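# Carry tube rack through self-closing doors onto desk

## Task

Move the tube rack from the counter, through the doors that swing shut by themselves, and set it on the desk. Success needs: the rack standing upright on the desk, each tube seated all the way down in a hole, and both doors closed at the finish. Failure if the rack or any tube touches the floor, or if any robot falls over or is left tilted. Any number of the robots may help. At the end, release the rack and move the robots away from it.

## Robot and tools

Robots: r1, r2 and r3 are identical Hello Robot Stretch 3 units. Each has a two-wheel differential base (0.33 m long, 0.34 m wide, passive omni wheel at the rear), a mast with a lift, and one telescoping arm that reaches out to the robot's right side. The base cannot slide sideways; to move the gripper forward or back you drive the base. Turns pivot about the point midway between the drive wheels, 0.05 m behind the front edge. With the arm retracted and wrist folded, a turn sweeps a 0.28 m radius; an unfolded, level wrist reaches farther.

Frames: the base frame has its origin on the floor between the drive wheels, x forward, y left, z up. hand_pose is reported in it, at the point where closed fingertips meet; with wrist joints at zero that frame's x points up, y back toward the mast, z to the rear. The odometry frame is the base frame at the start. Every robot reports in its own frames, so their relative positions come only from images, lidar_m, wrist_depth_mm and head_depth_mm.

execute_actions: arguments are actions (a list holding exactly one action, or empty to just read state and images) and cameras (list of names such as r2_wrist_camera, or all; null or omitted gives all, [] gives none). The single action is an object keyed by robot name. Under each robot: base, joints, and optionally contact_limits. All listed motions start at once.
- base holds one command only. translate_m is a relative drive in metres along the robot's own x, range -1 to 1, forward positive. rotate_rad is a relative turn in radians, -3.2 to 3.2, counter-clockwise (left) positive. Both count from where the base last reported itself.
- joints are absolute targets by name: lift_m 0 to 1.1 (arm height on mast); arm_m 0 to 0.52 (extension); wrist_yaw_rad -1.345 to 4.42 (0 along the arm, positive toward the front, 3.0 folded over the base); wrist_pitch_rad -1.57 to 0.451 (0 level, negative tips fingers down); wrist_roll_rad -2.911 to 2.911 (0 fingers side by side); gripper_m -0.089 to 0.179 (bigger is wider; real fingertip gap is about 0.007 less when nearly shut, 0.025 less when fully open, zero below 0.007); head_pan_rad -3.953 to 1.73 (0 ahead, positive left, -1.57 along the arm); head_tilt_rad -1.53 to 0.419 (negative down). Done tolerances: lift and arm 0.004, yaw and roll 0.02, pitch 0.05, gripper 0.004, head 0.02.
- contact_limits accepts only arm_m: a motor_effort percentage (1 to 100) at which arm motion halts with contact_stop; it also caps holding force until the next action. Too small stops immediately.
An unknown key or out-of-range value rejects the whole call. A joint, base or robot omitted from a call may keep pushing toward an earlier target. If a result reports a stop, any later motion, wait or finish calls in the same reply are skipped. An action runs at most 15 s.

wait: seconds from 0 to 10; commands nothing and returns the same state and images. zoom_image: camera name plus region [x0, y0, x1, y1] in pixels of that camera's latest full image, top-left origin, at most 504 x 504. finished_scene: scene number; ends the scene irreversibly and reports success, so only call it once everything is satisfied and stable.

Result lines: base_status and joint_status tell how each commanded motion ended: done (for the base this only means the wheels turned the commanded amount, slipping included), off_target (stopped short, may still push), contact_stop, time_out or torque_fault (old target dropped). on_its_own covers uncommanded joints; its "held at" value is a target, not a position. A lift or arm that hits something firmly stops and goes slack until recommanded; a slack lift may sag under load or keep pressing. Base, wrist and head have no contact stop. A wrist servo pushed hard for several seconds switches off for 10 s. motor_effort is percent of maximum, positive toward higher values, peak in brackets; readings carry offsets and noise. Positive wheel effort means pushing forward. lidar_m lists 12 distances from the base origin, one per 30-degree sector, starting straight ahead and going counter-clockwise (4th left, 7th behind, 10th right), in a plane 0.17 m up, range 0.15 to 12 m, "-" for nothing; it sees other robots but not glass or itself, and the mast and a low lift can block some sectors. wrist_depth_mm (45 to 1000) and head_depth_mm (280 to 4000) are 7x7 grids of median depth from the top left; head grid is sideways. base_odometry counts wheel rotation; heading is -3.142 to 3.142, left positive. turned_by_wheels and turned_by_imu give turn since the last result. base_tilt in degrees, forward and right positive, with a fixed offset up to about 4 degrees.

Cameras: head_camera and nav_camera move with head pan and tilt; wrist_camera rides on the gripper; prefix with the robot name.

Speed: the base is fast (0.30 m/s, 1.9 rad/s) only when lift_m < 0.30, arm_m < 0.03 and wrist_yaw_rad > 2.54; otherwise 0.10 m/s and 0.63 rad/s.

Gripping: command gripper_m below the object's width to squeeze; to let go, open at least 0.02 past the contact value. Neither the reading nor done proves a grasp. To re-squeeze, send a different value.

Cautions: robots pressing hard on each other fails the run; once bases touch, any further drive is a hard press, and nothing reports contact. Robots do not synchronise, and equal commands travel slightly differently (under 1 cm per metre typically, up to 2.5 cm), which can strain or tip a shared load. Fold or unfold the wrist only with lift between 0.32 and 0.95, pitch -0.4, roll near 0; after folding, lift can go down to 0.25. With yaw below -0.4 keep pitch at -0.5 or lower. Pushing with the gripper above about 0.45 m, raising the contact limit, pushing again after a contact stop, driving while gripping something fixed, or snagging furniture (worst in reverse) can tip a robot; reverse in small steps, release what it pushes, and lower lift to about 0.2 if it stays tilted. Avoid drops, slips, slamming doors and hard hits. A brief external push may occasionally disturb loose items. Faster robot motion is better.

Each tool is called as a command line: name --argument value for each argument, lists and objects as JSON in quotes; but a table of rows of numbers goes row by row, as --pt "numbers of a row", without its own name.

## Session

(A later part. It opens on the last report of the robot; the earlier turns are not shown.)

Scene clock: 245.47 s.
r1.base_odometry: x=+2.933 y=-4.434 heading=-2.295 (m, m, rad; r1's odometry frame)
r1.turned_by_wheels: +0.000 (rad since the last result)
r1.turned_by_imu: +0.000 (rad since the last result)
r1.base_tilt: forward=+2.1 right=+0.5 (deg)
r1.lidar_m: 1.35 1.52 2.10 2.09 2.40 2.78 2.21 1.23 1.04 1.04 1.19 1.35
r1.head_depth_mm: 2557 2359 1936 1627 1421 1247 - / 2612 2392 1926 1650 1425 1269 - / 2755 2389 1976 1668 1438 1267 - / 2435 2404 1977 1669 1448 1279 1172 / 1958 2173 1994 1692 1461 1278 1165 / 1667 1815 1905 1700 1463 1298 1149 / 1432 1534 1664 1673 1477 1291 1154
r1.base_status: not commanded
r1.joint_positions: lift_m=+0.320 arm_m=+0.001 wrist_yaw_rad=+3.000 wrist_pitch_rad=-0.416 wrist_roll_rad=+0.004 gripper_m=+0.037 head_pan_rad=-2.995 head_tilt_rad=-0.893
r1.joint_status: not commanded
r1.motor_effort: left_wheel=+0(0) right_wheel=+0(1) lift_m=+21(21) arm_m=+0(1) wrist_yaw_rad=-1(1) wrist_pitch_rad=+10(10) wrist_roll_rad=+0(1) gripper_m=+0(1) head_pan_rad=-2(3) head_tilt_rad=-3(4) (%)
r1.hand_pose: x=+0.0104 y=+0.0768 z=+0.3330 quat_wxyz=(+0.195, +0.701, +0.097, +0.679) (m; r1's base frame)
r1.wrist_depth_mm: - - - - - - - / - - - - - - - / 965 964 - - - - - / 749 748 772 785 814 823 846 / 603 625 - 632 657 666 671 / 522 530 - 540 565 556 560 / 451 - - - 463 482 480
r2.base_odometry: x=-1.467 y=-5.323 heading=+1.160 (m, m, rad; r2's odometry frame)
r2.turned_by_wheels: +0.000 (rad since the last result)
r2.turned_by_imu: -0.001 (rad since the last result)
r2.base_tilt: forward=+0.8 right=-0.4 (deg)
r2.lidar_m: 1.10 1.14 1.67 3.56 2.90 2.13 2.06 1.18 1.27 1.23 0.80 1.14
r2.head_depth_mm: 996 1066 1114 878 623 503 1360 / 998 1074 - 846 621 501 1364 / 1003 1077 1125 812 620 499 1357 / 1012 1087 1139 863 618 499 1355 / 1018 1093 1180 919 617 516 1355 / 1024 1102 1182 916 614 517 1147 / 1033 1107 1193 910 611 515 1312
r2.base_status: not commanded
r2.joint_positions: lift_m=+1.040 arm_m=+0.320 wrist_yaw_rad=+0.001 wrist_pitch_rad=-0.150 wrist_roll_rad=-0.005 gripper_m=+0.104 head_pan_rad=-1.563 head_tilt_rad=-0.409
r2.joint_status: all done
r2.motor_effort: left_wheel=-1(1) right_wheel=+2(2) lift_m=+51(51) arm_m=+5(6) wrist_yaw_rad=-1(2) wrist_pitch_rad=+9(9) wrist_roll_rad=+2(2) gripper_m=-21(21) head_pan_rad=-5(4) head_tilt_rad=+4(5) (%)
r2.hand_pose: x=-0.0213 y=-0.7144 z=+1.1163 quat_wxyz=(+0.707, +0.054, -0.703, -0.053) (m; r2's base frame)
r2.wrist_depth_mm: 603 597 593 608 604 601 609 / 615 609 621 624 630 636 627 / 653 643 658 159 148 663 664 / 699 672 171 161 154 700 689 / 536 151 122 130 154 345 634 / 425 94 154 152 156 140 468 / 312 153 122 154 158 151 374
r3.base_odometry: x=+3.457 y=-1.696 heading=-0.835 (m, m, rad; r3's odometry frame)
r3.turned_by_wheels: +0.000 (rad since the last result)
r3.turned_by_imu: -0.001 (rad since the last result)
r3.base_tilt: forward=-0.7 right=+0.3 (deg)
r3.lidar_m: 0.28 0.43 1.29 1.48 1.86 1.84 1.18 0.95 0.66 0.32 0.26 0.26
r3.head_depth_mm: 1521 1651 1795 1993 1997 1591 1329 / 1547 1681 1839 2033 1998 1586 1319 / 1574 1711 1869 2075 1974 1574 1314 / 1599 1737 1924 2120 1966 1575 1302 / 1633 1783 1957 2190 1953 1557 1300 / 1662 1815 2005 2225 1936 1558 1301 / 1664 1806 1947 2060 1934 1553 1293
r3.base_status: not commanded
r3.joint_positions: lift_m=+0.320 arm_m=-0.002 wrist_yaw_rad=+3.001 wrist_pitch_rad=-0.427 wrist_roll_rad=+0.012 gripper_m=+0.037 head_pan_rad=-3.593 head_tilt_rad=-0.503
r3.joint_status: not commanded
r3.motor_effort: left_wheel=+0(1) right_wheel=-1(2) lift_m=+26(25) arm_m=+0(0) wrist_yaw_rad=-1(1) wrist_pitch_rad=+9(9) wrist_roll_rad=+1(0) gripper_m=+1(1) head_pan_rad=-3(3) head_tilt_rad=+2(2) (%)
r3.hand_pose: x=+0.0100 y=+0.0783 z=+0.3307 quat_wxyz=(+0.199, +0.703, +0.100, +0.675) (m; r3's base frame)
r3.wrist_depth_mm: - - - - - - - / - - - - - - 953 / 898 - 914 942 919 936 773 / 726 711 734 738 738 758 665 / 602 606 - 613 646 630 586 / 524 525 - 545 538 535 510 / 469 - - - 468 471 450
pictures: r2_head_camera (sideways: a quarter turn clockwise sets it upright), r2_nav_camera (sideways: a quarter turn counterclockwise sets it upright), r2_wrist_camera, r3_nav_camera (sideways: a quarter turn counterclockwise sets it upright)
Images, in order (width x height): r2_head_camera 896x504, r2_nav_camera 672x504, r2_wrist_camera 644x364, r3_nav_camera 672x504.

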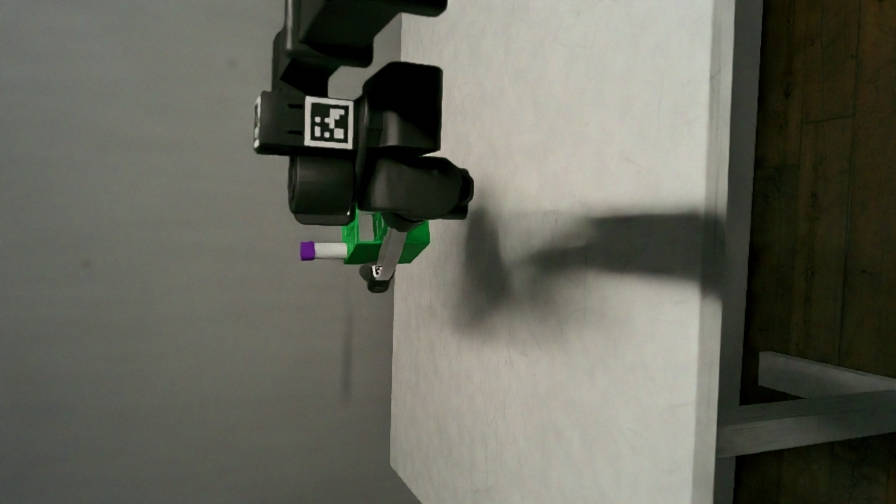

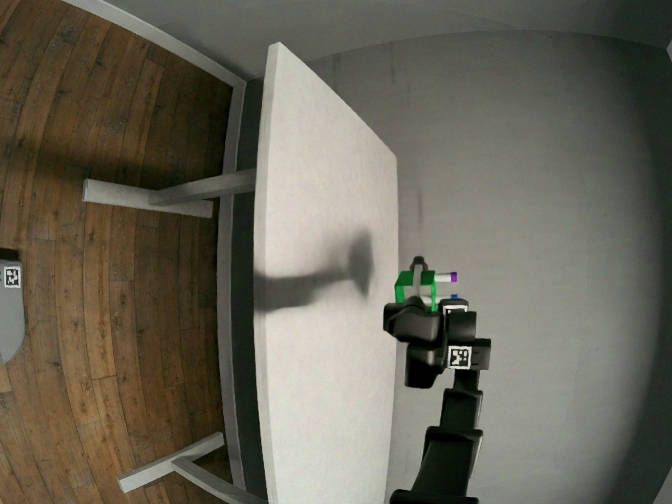

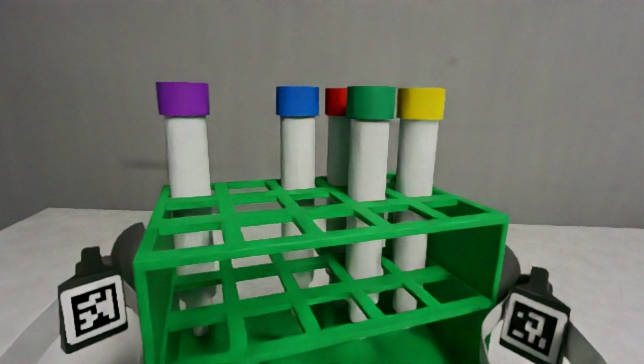

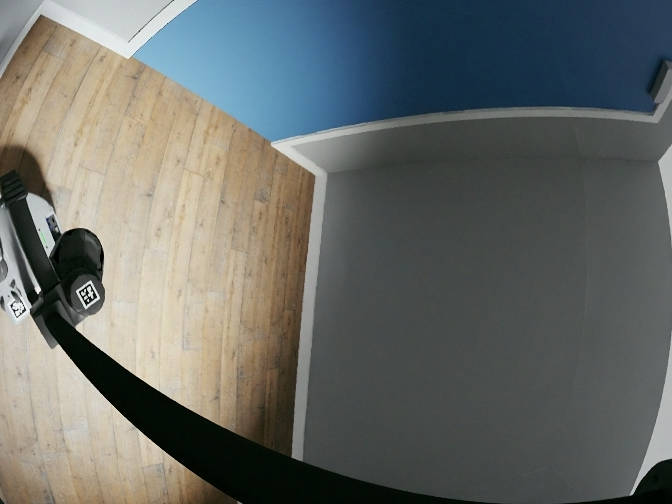

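execute_actions --actions '[{"r2":{"joints":{"lift_m":0.95,"wrist_pitch_rad":-0.2}}}]' --cameras '["r2_head_camera"]'

execute_actions --actions '[{"r2":{"joints":{"lift_m":0.925}}}]' --cameras '["r2_head_camera","r2_wrist_camera"]'

Scene clock: 247.80 s.
r1.base_odometry: x=+2.933 y=-4.434 heading=-2.295 (m, m, rad; r1's odometry frame)
r1.turned_by_wheels: +0.000 (rad since the last result)
r1.turned_by_imu: +0.000 (rad since the last result)
r1.base_tilt: forward=+2.2 right=+0.4 (deg)
r1.lidar_m: 1.35 1.52 2.10 2.10 2.40 2.78 2.21 1.23 1.04 1.04 1.18 1.35
r1.head_depth_mm: 2529 2357 1931 1634 1423 1254 - / 2655 2383 1956 1646 1429 1274 - / 2758 2396 1975 1661 1444 1270 - / 2413 2399 1976 1670 1449 1284 1173 / 1974 2176 1993 1687 1457 1287 1157 / 1667 1809 1925 1704 1475 1285 1157 / 1433 1530 1669 1664 1484 1296 1151
r1.base_status: not commanded
r1.joint_positions: lift_m=+0.320 arm_m=+0.001 wrist_yaw_rad=+3.000 wrist_pitch_rad=-0.416 wrist_roll_rad=+0.004 gripper_m=+0.037 head_pan_rad=-2.995 head_tilt_rad=-0.893
r1.joint_status: not commanded
r1.motor_effort: left_wheel=+0(1) right_wheel=+1(0) lift_m=+20(21) arm_m=+0(1) wrist_yaw_rad=+0(0) wrist_pitch_rad=+10(10) wrist_roll_rad=+0(0) gripper_m=+1(0) head_pan_rad=-4(3) head_tilt_rad=-3(3) (%)
r1.hand_pose: x=+0.0104 y=+0.0768 z=+0.3330 quat_wxyz=(+0.195, +0.701, +0.097, +0.679) (m; r1's base frame)
r1.wrist_depth_mm: - - - - - - - / - - - - - - - / 985 947 - - - - - / 746 770 804 779 793 832 847 / 612 616 - 653 647 659 681 / 510 520 - 534 560 551 564 / 457 - - - 469 477 484
r2.base_odometry: x=-1.467 y=-5.323 heading=+1.160 (m, m, rad; r2's odometry frame)
r2.turned_by_wheels: +0.000 (rad since the last result)
r2.turned_by_imu: +0.000 (rad since the last result)
r2.base_tilt: forward=+0.8 right=-0.3 (deg)
r2.lidar_m: 1.10 1.14 1.67 3.55 2.90 2.13 2.06 1.18 1.27 1.22 0.80 1.14
r2.head_depth_mm: 995 1063 1139 1152 594 502 1365 / 997 1075 1155 - 592 501 1364 / 1007 1081 1162 - 566 500 1356 / 1013 1086 1169 923 616 499 1357 / 1016 1091 1181 921 616 517 1348 / 1026 1095 1186 915 613 516 1150 / 1029 1107 1195 911 610 513 1311
r2.base_status: not commanded
r2.joint_positions: lift_m=+0.950 arm_m=+0.320 wrist_yaw_rad=+0.001 wrist_pitch_rad=-0.224 wrist_roll_rad=-0.005 gripper_m=+0.104 head_pan_rad=-1.563 head_tilt_rad=-0.409
r2.joint_status: all done
r2.motor_effort: left_wheel=-1(0) right_wheel=+2(2) lift_m=+32(43) arm_m=+6(6) wrist_yaw_rad=-1(0) wrist_pitch_rad=+7(9) wrist_roll_rad=+2(2) gripper_m=-21(21) head_pan_rad=-4(4) head_tilt_rad=+4(4) (%)
r2.hand_pose: x=-0.0213 y=-0.7091 z=+1.0086 quat_wxyz=(+0.705, +0.080, -0.701, -0.079) (m; r2's base frame)
r2.wrist_depth_mm: 588 598 592 597 601 603 593 / 628 610 618 619 616 620 630 / 658 573 598 160 148 668 649 / 386 388 172 161 154 461 486 / 283 151 121 130 154 218 332 / 233 95 154 152 155 140 255 / - 156 122 154 158 151 211
r3.base_odometry: x=+3.457 y=-1.696 heading=-0.835 (m, m, rad; r3's odometry frame)
r3.turned_by_wheels: +0.000 (rad since the last result)
r3.turned_by_imu: +0.000 (rad since the last result)
r3.base_tilt: forward=-0.8 right=+0.3 (deg)
r3.lidar_m: 0.28 0.43 1.29 1.48 1.86 1.84 1.19 0.95 0.66 0.32 0.26 0.26
r3.head_depth_mm: 1525 1654 1801 1988 1997 1588 1325 / 1544 1684 1844 2032 1994 1583 1319 / 1581 1711 1872 2090 1973 1580 1314 / 1596 1740 1912 2125 1957 1562 1304 / 1631 1784 1956 2177 1953 1567 1305 / 1656 1805 2001 2242 1956 1555 1301 / 1685 1807 1954 2064 1926 1552 1297
r3.base_status: not commanded
r3.joint_positions: lift_m=+0.320 arm_m=-0.002 wrist_yaw_rad=+3.001 wrist_pitch_rad=-0.427 wrist_roll_rad=+0.012 gripper_m=+0.037 head_pan_rad=-3.593 head_tilt_rad=-0.503
r3.joint_status: not commanded
r3.motor_effort: left_wheel=+1(0) right_wheel=-2(3) lift_m=+26(26) arm_m=+0(0) wrist_yaw_rad=-1(1) wrist_pitch_rad=+9(9) wrist_roll_rad=+0(0) gripper_m=+0(0) head_pan_rad=-3(3) head_tilt_rad=+2(1) (%)
r3.hand_pose: x=+0.0100 y=+0.0783 z=+0.3307 quat_wxyz=(+0.199, +0.703, +0.100, +0.675) (m; r3's base frame)
r3.wrist_depth_mm: - - - - - - - / - - - - - - 972 / 892 - 914 920 933 934 773 / 723 720 733 749 741 745 660 / 602 605 - 616 638 626 590 / 523 523 - 553 531 538 508 / 471 - - - 464 471 450
pictures: r2_head_camera (sideways: a quarter turn clockwise sets it upright)
Images, in order (width x height): r2_head_camera 896x504.

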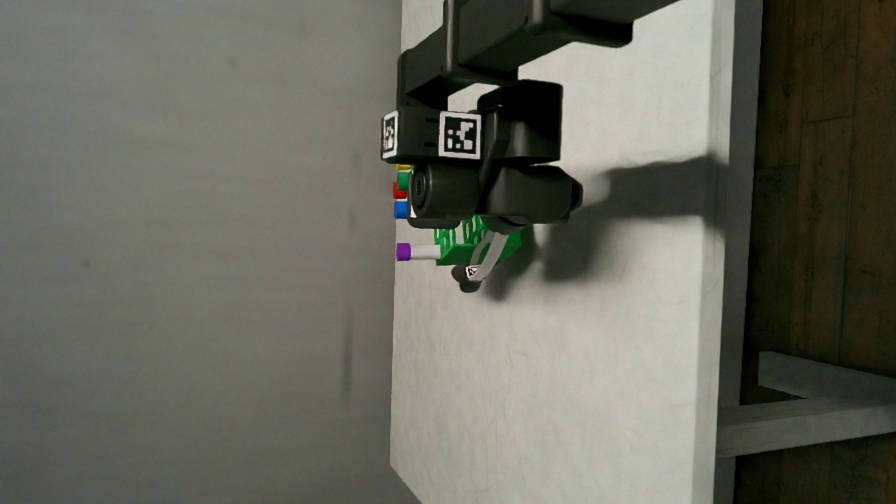

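Scene clock: 248.80 s.
r1.base_odometry: x=+2.933 y=-4.434 heading=-2.295 (m, m, rad; r1's odometry frame)
r1.turned_by_wheels: +0.000 (rad since the last result)
r1.turned_by_imu: +0.000 (rad since the last result)
r1.base_tilt: forward=+2.1 right=+0.5 (deg)
r1.lidar_m: 1.35 1.52 2.10 2.09 2.39 2.78 2.21 1.23 1.04 1.04 1.19 1.35
r1.head_depth_mm: 2526 2366 1934 1632 1414 1247 - / 2610 2393 1939 1647 1433 1263 - / 2745 2380 1964 1661 1443 1265 - / 2424 2408 1985 1673 1442 1279 1169 / 1969 2150 1998 1689 1456 1279 1159 / 1661 1817 1915 1695 1465 1291 1151 / 1431 1543 1657 1685 1478 1297 1159
r1.base_status: not commanded
r1.joint_positions: lift_m=+0.320 arm_m=+0.001 wrist_yaw_rad=+3.000 wrist_pitch_rad=-0.416 wrist_roll_rad=+0.004 gripper_m=+0.037 head_pan_rad=-2.995 head_tilt_rad=-0.893
r1.joint_status: not commanded
r1.motor_effort: left_wheel=+0(1) right_wheel=+0(1) lift_m=+21(21) arm_m=+0(0) wrist_yaw_rad=+0(1) wrist_pitch_rad=+10(10) wrist_roll_rad=-1(0) gripper_m=-1(1) head_pan_rad=-2(2) head_tilt_rad=-3(4) (%)
r1.hand_pose: x=+0.0104 y=+0.0768 z=+0.3330 quat_wxyz=(+0.195, +0.701, +0.097, +0.679) (m; r1's base frame)
r1.wrist_depth_mm: - - - - - - - / - - - - - - - / 978 995 - - - - - / 732 748 775 797 796 833 848 / 607 617 - 646 643 674 673 / 521 524 - 533 563 558 566 / 448 - - - 463 472 488
r2.base_odometry: x=-1.467 y=-5.323 heading=+1.160 (m, m, rad; r2's odometry frame)
r2.turned_by_wheels: +0.000 (rad since the last result)
r2.turned_by_imu: +0.000 (rad since the last result)
r2.base_tilt: forward=+0.8 right=-0.3 (deg)
r2.lidar_m: 1.10 1.14 1.67 3.55 2.91 2.12 2.05 1.18 1.27 1.23 0.80 1.14
r2.head_depth_mm: 997 1064 1145 1017 - 502 1358 / 1000 1076 1154 1095 568 501 1368 / 1008 1078 1161 1082 566 499 1363 / 1008 1090 1169 922 591 499 1362 / 1020 1098 1175 919 615 517 1354 / 1025 1098 1185 918 613 516 1146 / 1029 1106 1197 916 611 514 1310
r2.base_status: not commanded
r2.joint_positions: lift_m=+0.925 arm_m=+0.320 wrist_yaw_rad=+0.001 wrist_pitch_rad=-0.217 wrist_roll_rad=-0.005 gripper_m=+0.104 head_pan_rad=-1.563 head_tilt_rad=-0.409
r2.joint_status: all done
r2.motor_effort: left_wheel=+0(0) right_wheel=+2(2) lift_m=+30(31) arm_m=+5(6) wrist_yaw_rad=-1(1) wrist_pitch_rad=+5(7) wrist_roll_rad=+2(2) gripper_m=-21(21) head_pan_rad=-4(3) head_tilt_rad=+4(4) (%)
r2.hand_pose: x=-0.0213 y=-0.7097 z=+0.9855 quat_wxyz=(+0.705, +0.077, -0.701, -0.076) (m; r2's base frame)
r2.wrist_depth_mm: 593 594 600 596 606 603 594 / 609 617 612 158 136 630 626 / 530 505 515 153 139 660 664 / 332 318 145 151 145 401 415 / 245 126 114 119 146 146 285 / 199 90 135 151 157 139 219 / - 148 149 149 157 151 180
r3.base_odometry: x=+3.457 y=-1.696 heading=-0.835 (m, m, rad; r3's odometry frame)
r3.turned_by_wheels: +0.000 (rad since the last result)
r3.turned_by_imu: +0.000 (rad since the last result)
r3.base_tilt: forward=-0.7 right=+0.3 (deg)
r3.lidar_m: 0.28 0.43 1.29 1.48 1.85 1.84 1.19 0.95 0.66 0.32 0.26 0.25
r3.head_depth_mm: 1521 1654 1808 1996 1996 1588 1322 / 1545 1676 1842 2036 1973 1586 1318 / 1576 1714 1882 2079 1993 1587 1313 / 1606 1743 1916 2121 1969 1573 1310 / 1631 1773 1961 2181 1954 1569 1303 / 1650 1823 1990 2224 1929 1561 1301 / 1673 1802 1945 2063 1926 1544 1297
r3.base_status: not commanded
r3.joint_positions: lift_m=+0.320 arm_m=-0.002 wrist_yaw_rad=+3.001 wrist_pitch_rad=-0.427 wrist_roll_rad=+0.012 gripper_m=+0.037 head_pan_rad=-3.593 head_tilt_rad=-0.503
r3.joint_status: not commanded
r3.motor_effort: left_wheel=+1(1) right_wheel=-3(2) lift_m=+26(26) arm_m=-1(1) wrist_yaw_rad=-1(1) wrist_pitch_rad=+9(9) wrist_roll_rad=+0(0) gripper_m=+0(0) head_pan_rad=-2(3) head_tilt_rad=+2(2) (%)
r3.hand_pose: x=+0.0100 y=+0.0783 z=+0.3307 quat_wxyz=(+0.199, +0.703, +0.100, +0.675) (m; r3's base frame)
r3.wrist_depth_mm: - - - - - - 999 / - - - - - - 980 / 880 - 906 918 927 940 784 / 730 716 737 734 756 761 670 / 611 608 - 619 637 621 585 / 518 525 - 547 530 539 509 / 472 - - - 465 471 452
pictures: r2_head_camera (sideways: a quarter turn clockwise sets it upright), r2_wrist_camera
Images, in order (width x height): r2_head_camera 896x504, r2_wrist_camera 644x364.

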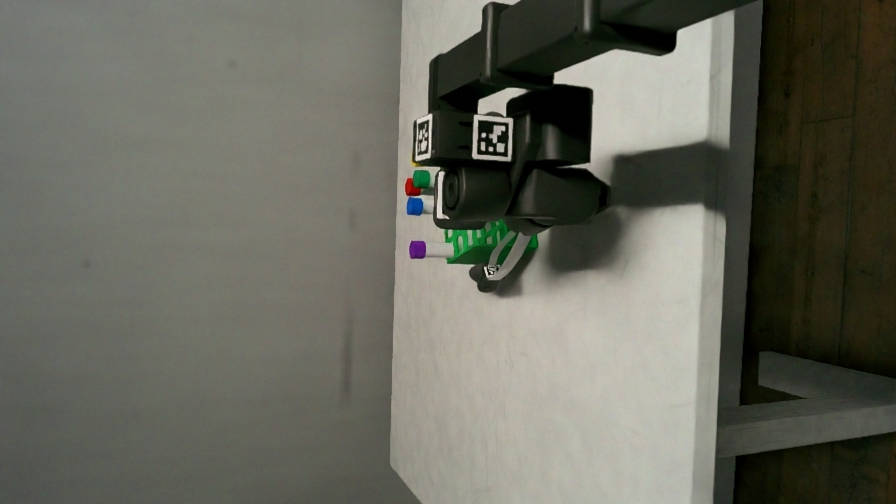

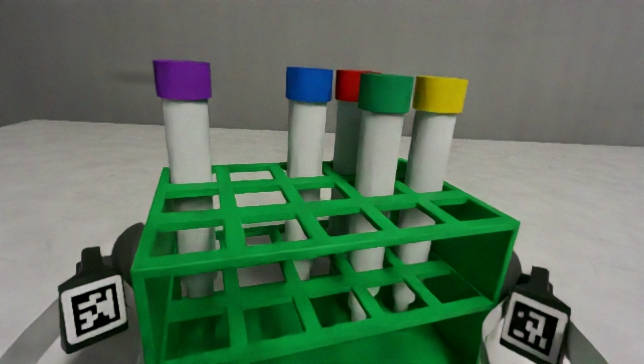

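execute_actions --actions '[{"r2":{"joints":{"gripper_m":0.179}}}]' --cameras '[]'

execute_actions --actions '[{"r2":{"joints":{"arm_m":0.0}}}]' --cameras '["r2_head_camera","r2_wrist_camera"]'

zoom_image --camera "r2_wrist_camera" --region '[200,20,440,200]'

Scene clock: 250.50 s.
r1.base_odometry: x=+2.933 y=-4.434 heading=-2.295 (m, m, rad; r1's odometry frame)
r1.turned_by_wheels: +0.000 (rad since the last result)
r1.turned_by_imu: +0.000 (rad since the last result)
r1.base_tilt: forward=+2.1 right=+0.5 (deg)
r1.lidar_m: 1.35 1.52 2.10 2.10 2.40 2.78 2.21 1.23 1.04 1.04 1.18 1.36
r1.head_depth_mm: 2531 2360 1925 1628 1419 1253 - / 2614 2384 1945 1656 1423 1262 - / 2737 2418 1952 1649 1439 1273 - / 2445 2408 1982 1668 1442 1270 1173 / 1973 2160 2002 1682 1458 1288 1161 / 1658 1796 1916 1697 1462 1295 1148 / 1430 1533 1666 1687 1476 1296 1154
r1.base_status: not commanded
r1.joint_positions: lift_m=+0.320 arm_m=+0.001 wrist_yaw_rad=+3.000 wrist_pitch_rad=-0.416 wrist_roll_rad=+0.004 gripper_m=+0.037 head_pan_rad=-2.995 head_tilt_rad=-0.893
r1.joint_status: not commanded
r1.motor_effort: left_wheel=-1(1) right_wheel=+0(1) lift_m=+21(21) arm_m=-1(0) wrist_yaw_rad=-1(1) wrist_pitch_rad=+10(10) wrist_roll_rad=-1(1) gripper_m=-1(0) head_pan_rad=-3(2) head_tilt_rad=-4(3) (%)
r1.hand_pose: x=+0.0104 y=+0.0768 z=+0.3330 quat_wxyz=(+0.195, +0.701, +0.097, +0.679) (m; r1's base frame)
r1.wrist_depth_mm: - - - - - - - / - - - - - - - / 954 969 - - - - - / 750 760 774 790 823 825 848 / 612 617 - 643 663 647 668 / 520 512 - 527 571 554 566 / 451 - - - 473 479 482
r2.base_odometry: x=-1.467 y=-5.323 heading=+1.160 (m, m, rad; r2's odometry frame)
r2.turned_by_wheels: +0.000 (rad since the last result)
r2.turned_by_imu: +0.000 (rad since the last result)
r2.base_tilt: forward=+0.8 right=-0.3 (deg)
r2.lidar_m: 1.10 1.14 1.67 3.55 2.90 2.13 2.06 1.18 1.27 1.23 0.80 1.14
r2.head_depth_mm: 994 1062 1149 1016 - 502 1366 / 1001 1071 1156 1093 568 501 1361 / 1008 1080 1168 1083 566 500 1359 / 1011 1086 1168 925 590 499 1357 / 1019 1090 1175 922 614 517 1352 / 1027 1104 1185 916 613 516 1151 / 1034 1107 1196 913 612 515 1309
r2.base_status: not commanded
r2.joint_positions: lift_m=+0.925 arm_m=+0.320 wrist_yaw_rad=+0.001 wrist_pitch_rad=-0.217 wrist_roll_rad=-0.005 gripper_m=+0.179 head_pan_rad=-1.563 head_tilt_rad=-0.409
r2.joint_status: all done
r2.motor_effort: left_wheel=-1(1) right_wheel=+2(2) lift_m=+31(31) arm_m=+5(6) wrist_yaw_rad=-1(1) wrist_pitch_rad=+5(5) wrist_roll_rad=+2(2) gripper_m=+0(83) head_pan_rad=-4(4) head_tilt_rad=+4(4) (%)
r2.hand_pose: x=-0.0213 y=-0.7097 z=+0.9855 quat_wxyz=(+0.705, +0.077, -0.701, -0.076) (m; r2's base frame)
r2.wrist_depth_mm: 590 591 601 597 609 582 600 / 625 621 617 149 132 629 645 / 525 488 519 152 135 648 650 / 332 319 145 152 142 404 419 / 244 138 118 121 126 141 285 / - 88 131 147 154 138 219 / - 134 152 150 155 149 182
r3.base_odometry: x=+3.457 y=-1.696 heading=-0.835 (m, m, rad; r3's odometry frame)
r3.turned_by_wheels: +0.000 (rad since the last result)
r3.turned_by_imu: +0.000 (rad since the last result)
r3.base_tilt: forward=-0.7 right=+0.4 (deg)
r3.lidar_m: 0.28 0.42 1.29 1.48 1.85 1.84 1.18 0.95 0.66 0.32 0.26 0.26
r3.head_depth_mm: 1517 1650 1813 1993 1999 1590 1319 / 1546 1671 1841 2018 1984 1581 1318 / 1563 1705 1875 2069 1970 1576 1315 / 1603 1744 1916 2133 1961 1569 1310 / 1625 1773 1947 2181 1959 1566 1305 / 1657 1818 1998 2243 1926 1558 1303 / 1671 1804 1951 2048 1935 1553 1296
r3.base_status: not commanded
r3.joint_positions: lift_m=+0.320 arm_m=-0.002 wrist_yaw_rad=+3.001 wrist_pitch_rad=-0.427 wrist_roll_rad=+0.012 gripper_m=+0.037 head_pan_rad=-3.593 head_tilt_rad=-0.503
r3.joint_status: not commanded
r3.motor_effort: left_wheel=+1(1) right_wheel=-2(2) lift_m=+26(26) arm_m=+0(0) wrist_yaw_rad=-1(1) wrist_pitch_rad=+9(9) wrist_roll_rad=+0(0) gripper_m=-1(0) head_pan_rad=-3(2) head_tilt_rad=+2(2) (%)
r3.hand_pose: x=+0.0100 y=+0.0783 z=+0.3307 quat_wxyz=(+0.199, +0.703, +0.100, +0.675) (m; r3's base frame)
r3.wrist_depth_mm: - - - - - - - / - - - - - - 960 / 900 - 905 916 943 930 778 / 725 710 735 746 738 755 663 / 609 608 - 609 636 632 583 / 520 526 - 547 538 536 511 / 473 - - - 467 472 455
pictures: none
No camera images: the call's "cameras" was empty. Leave "cameras" out to get every camera's image.

Scene clock: 254.07 s.
r1.base_odometry: x=+2.933 y=-4.434 heading=-2.295 (m, m, rad; r1's odometry frame)
r1.turned_by_wheels: +0.000 (rad since the last result)
r1.turned_by_imu: +0.000 (rad since the last result)
r1.base_tilt: forward=+2.1 right=+0.5 (deg)
r1.lidar_m: 1.35 1.52 2.10 2.10 2.39 2.78 2.21 1.23 1.04 1.04 1.18 1.35
r1.head_depth_mm: 2561 2368 1931 1631 1419 1252 - / 2611 2378 1960 1643 1423 1259 - / 2734 2409 1972 1657 1436 1270 - / 2441 2410 1991 1666 1450 1275 1178 / 1960 2158 2011 1685 1456 1283 1159 / 1659 1809 1919 1694 1464 1295 1154 / 1432 1529 1664 1681 1481 1302 1157
r1.base_status: not commanded
r1.joint_positions: lift_m=+0.320 arm_m=+0.001 wrist_yaw_rad=+3.000 wrist_pitch_rad=-0.416 wrist_roll_rad=+0.004 gripper_m=+0.037 head_pan_rad=-2.995 head_tilt_rad=-0.893
r1.joint_status: not commanded
r1.motor_effort: left_wheel=+0(0) right_wheel=+1(0) lift_m=+21(21) arm_m=+0(1) wrist_yaw_rad=+0(1) wrist_pitch_rad=+10(10) wrist_roll_rad=+0(0) gripper_m=+1(0) head_pan_rad=-2(4) head_tilt_rad=-4(3) (%)
r1.hand_pose: x=+0.0104 y=+0.0768 z=+0.3330 quat_wxyz=(+0.195, +0.701, +0.097, +0.679) (m; r1's base frame)
r1.wrist_depth_mm: - - - - - - - / - - - - - - - / 952 969 - - - - - / 742 750 788 791 800 825 846 / 622 618 - 638 671 657 671 / 517 525 - 539 575 549 568 / 450 - - - 473 477 483
r2.base_odometry: x=-1.467 y=-5.323 heading=+1.160 (m, m, rad; r2's odometry frame)
r2.turned_by_wheels: +0.000 (rad since the last result)
r2.turned_by_imu: -0.001 (rad since the last result)
r2.base_tilt: forward=+0.9 right=-0.3 (deg)
r2.lidar_m: 1.10 1.14 1.67 3.56 2.89 2.12 2.05 1.18 1.27 1.22 0.80 1.14
r2.head_depth_mm: 995 1066 1148 938 624 522 - / 1003 1073 1158 936 622 501 1398 / 1010 1080 1160 721 619 500 - / 1009 1083 1171 811 617 499 1380 / 1018 1096 1180 922 615 518 1337 / 1025 1099 1185 916 614 516 1148 / 1029 1109 1192 914 613 514 1317
r2.base_status: not commanded
r2.joint_positions: lift_m=+0.925 arm_m=+0.000 wrist_yaw_rad=+0.001 wrist_pitch_rad=-0.217 wrist_roll_rad=-0.005 gripper_m=+0.179 head_pan_rad=-1.563 head_tilt_rad=-0.408
r2.joint_status: all done
r2.motor_effort: left_wheel=-1(1) right_wheel=+2(2) lift_m=+31(31) arm_m=-5(5) wrist_yaw_rad=+0(1) wrist_pitch_rad=+5(5) wrist_roll_rad=+2(2) gripper_m=+0(0) head_pan_rad=-5(5) head_tilt_rad=+4(5) (%)
r2.hand_pose: x=-0.0214 y=-0.3904 z=+0.9855 quat_wxyz=(+0.705, +0.077, -0.701, -0.076) (m; r2's base frame)
r2.wrist_depth_mm: 890 887 887 885 905 882 899 / 956 919 917 932 926 950 945 / 543 552 584 470 662 750 792 / 332 346 360 370 389 404 420 / 246 253 257 264 272 280 290 / - 196 199 202 209 215 222 / - 641 - - - 203 203
r3.base_odometry: x=+3.457 y=-1.696 heading=-0.835 (m, m, rad; r3's odometry frame)
r3.turned_by_wheels: +0.000 (rad since the last result)
r3.turned_by_imu: -0.001 (rad since the last result)
r3.base_tilt: forward=-0.7 right=+0.4 (deg)
r3.lidar_m: 0.28 0.43 1.29 1.48 1.85 1.84 1.18 0.95 0.66 0.32 0.26 0.25
r3.head_depth_mm: 1524 1643 1802 1977 2006 1597 1321 / 1548 1675 1847 2028 1992 1588 1317 / 1574 1709 1877 2082 1966 1575 1314 / 1602 1742 1913 2133 1978 1572 1307 / 1624 1767 1960 2181 1948 1566 1308 / 1654 1817 1986 2242 1950 1555 1300 / 1677 1805 1942 2075 1929 1548 1292
r3.base_status: not commanded
r3.joint_positions: lift_m=+0.320 arm_m=-0.002 wrist_yaw_rad=+3.001 wrist_pitch_rad=-0.427 wrist_roll_rad=+0.012 gripper_m=+0.037 head_pan_rad=-3.593 head_tilt_rad=-0.503
r3.joint_status: not commanded
r3.motor_effort: left_wheel=+1(1) right_wheel=-2(2) lift_m=+26(26) arm_m=-1(0) wrist_yaw_rad=-1(1) wrist_pitch_rad=+9(9) wrist_roll_rad=+0(0) gripper_m=+0(0) head_pan_rad=-3(3) head_tilt_rad=+1(2) (%)
r3.hand_pose: x=+0.0100 y=+0.0783 z=+0.3307 quat_wxyz=(+0.199, +0.703, +0.100, +0.675) (m; r3's base frame)
r3.wrist_depth_mm: - - - - - - - / - - - - - - 970 / 892 - 903 932 925 945 790 / 726 707 742 740 745 734 664 / 606 612 - 607 644 624 587 / 521 527 - 547 537 532 509 / 467 - - - 465 469 453
pictures: r2_head_camera (sideways: a quarter turn clockwise sets it upright), r2_wrist_camera
Images, in order (width x height): r2_head_camera 896x504, r2_wrist_camera 644x364.

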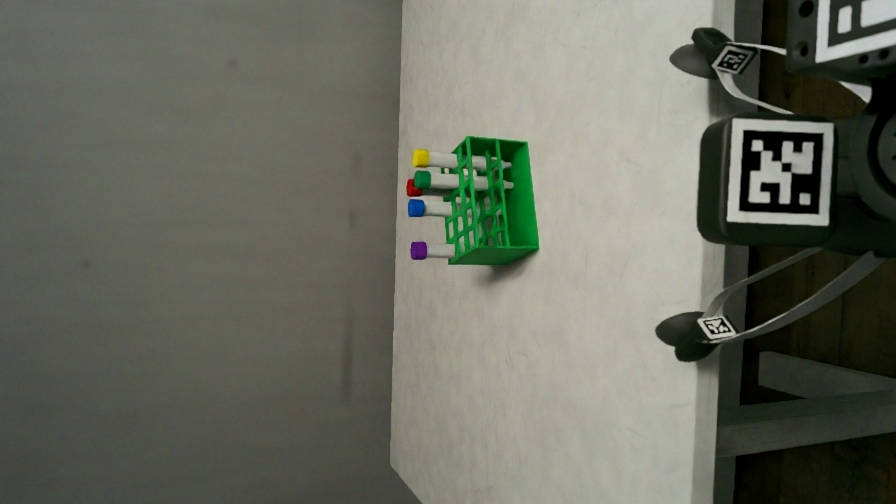

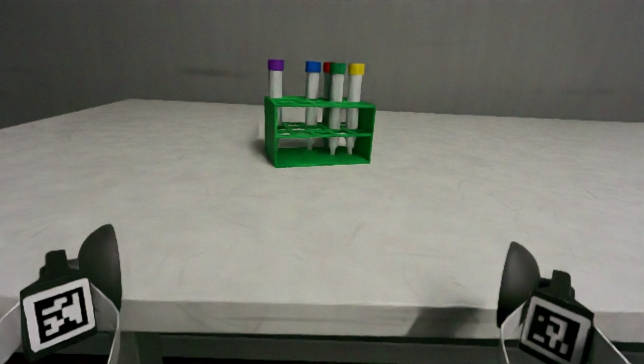

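Region (200, 20, 440, 200) of r2_wrist_camera's 644x364 image, scaled by 2.100; it fills the top 378 rows of this view, and the rest is white.

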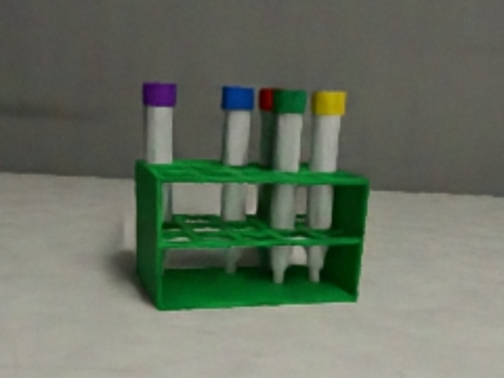

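Heights are consistent with the slight camera roll; all seated.

finished_scene --scene 1

The scene is finished: the task was done.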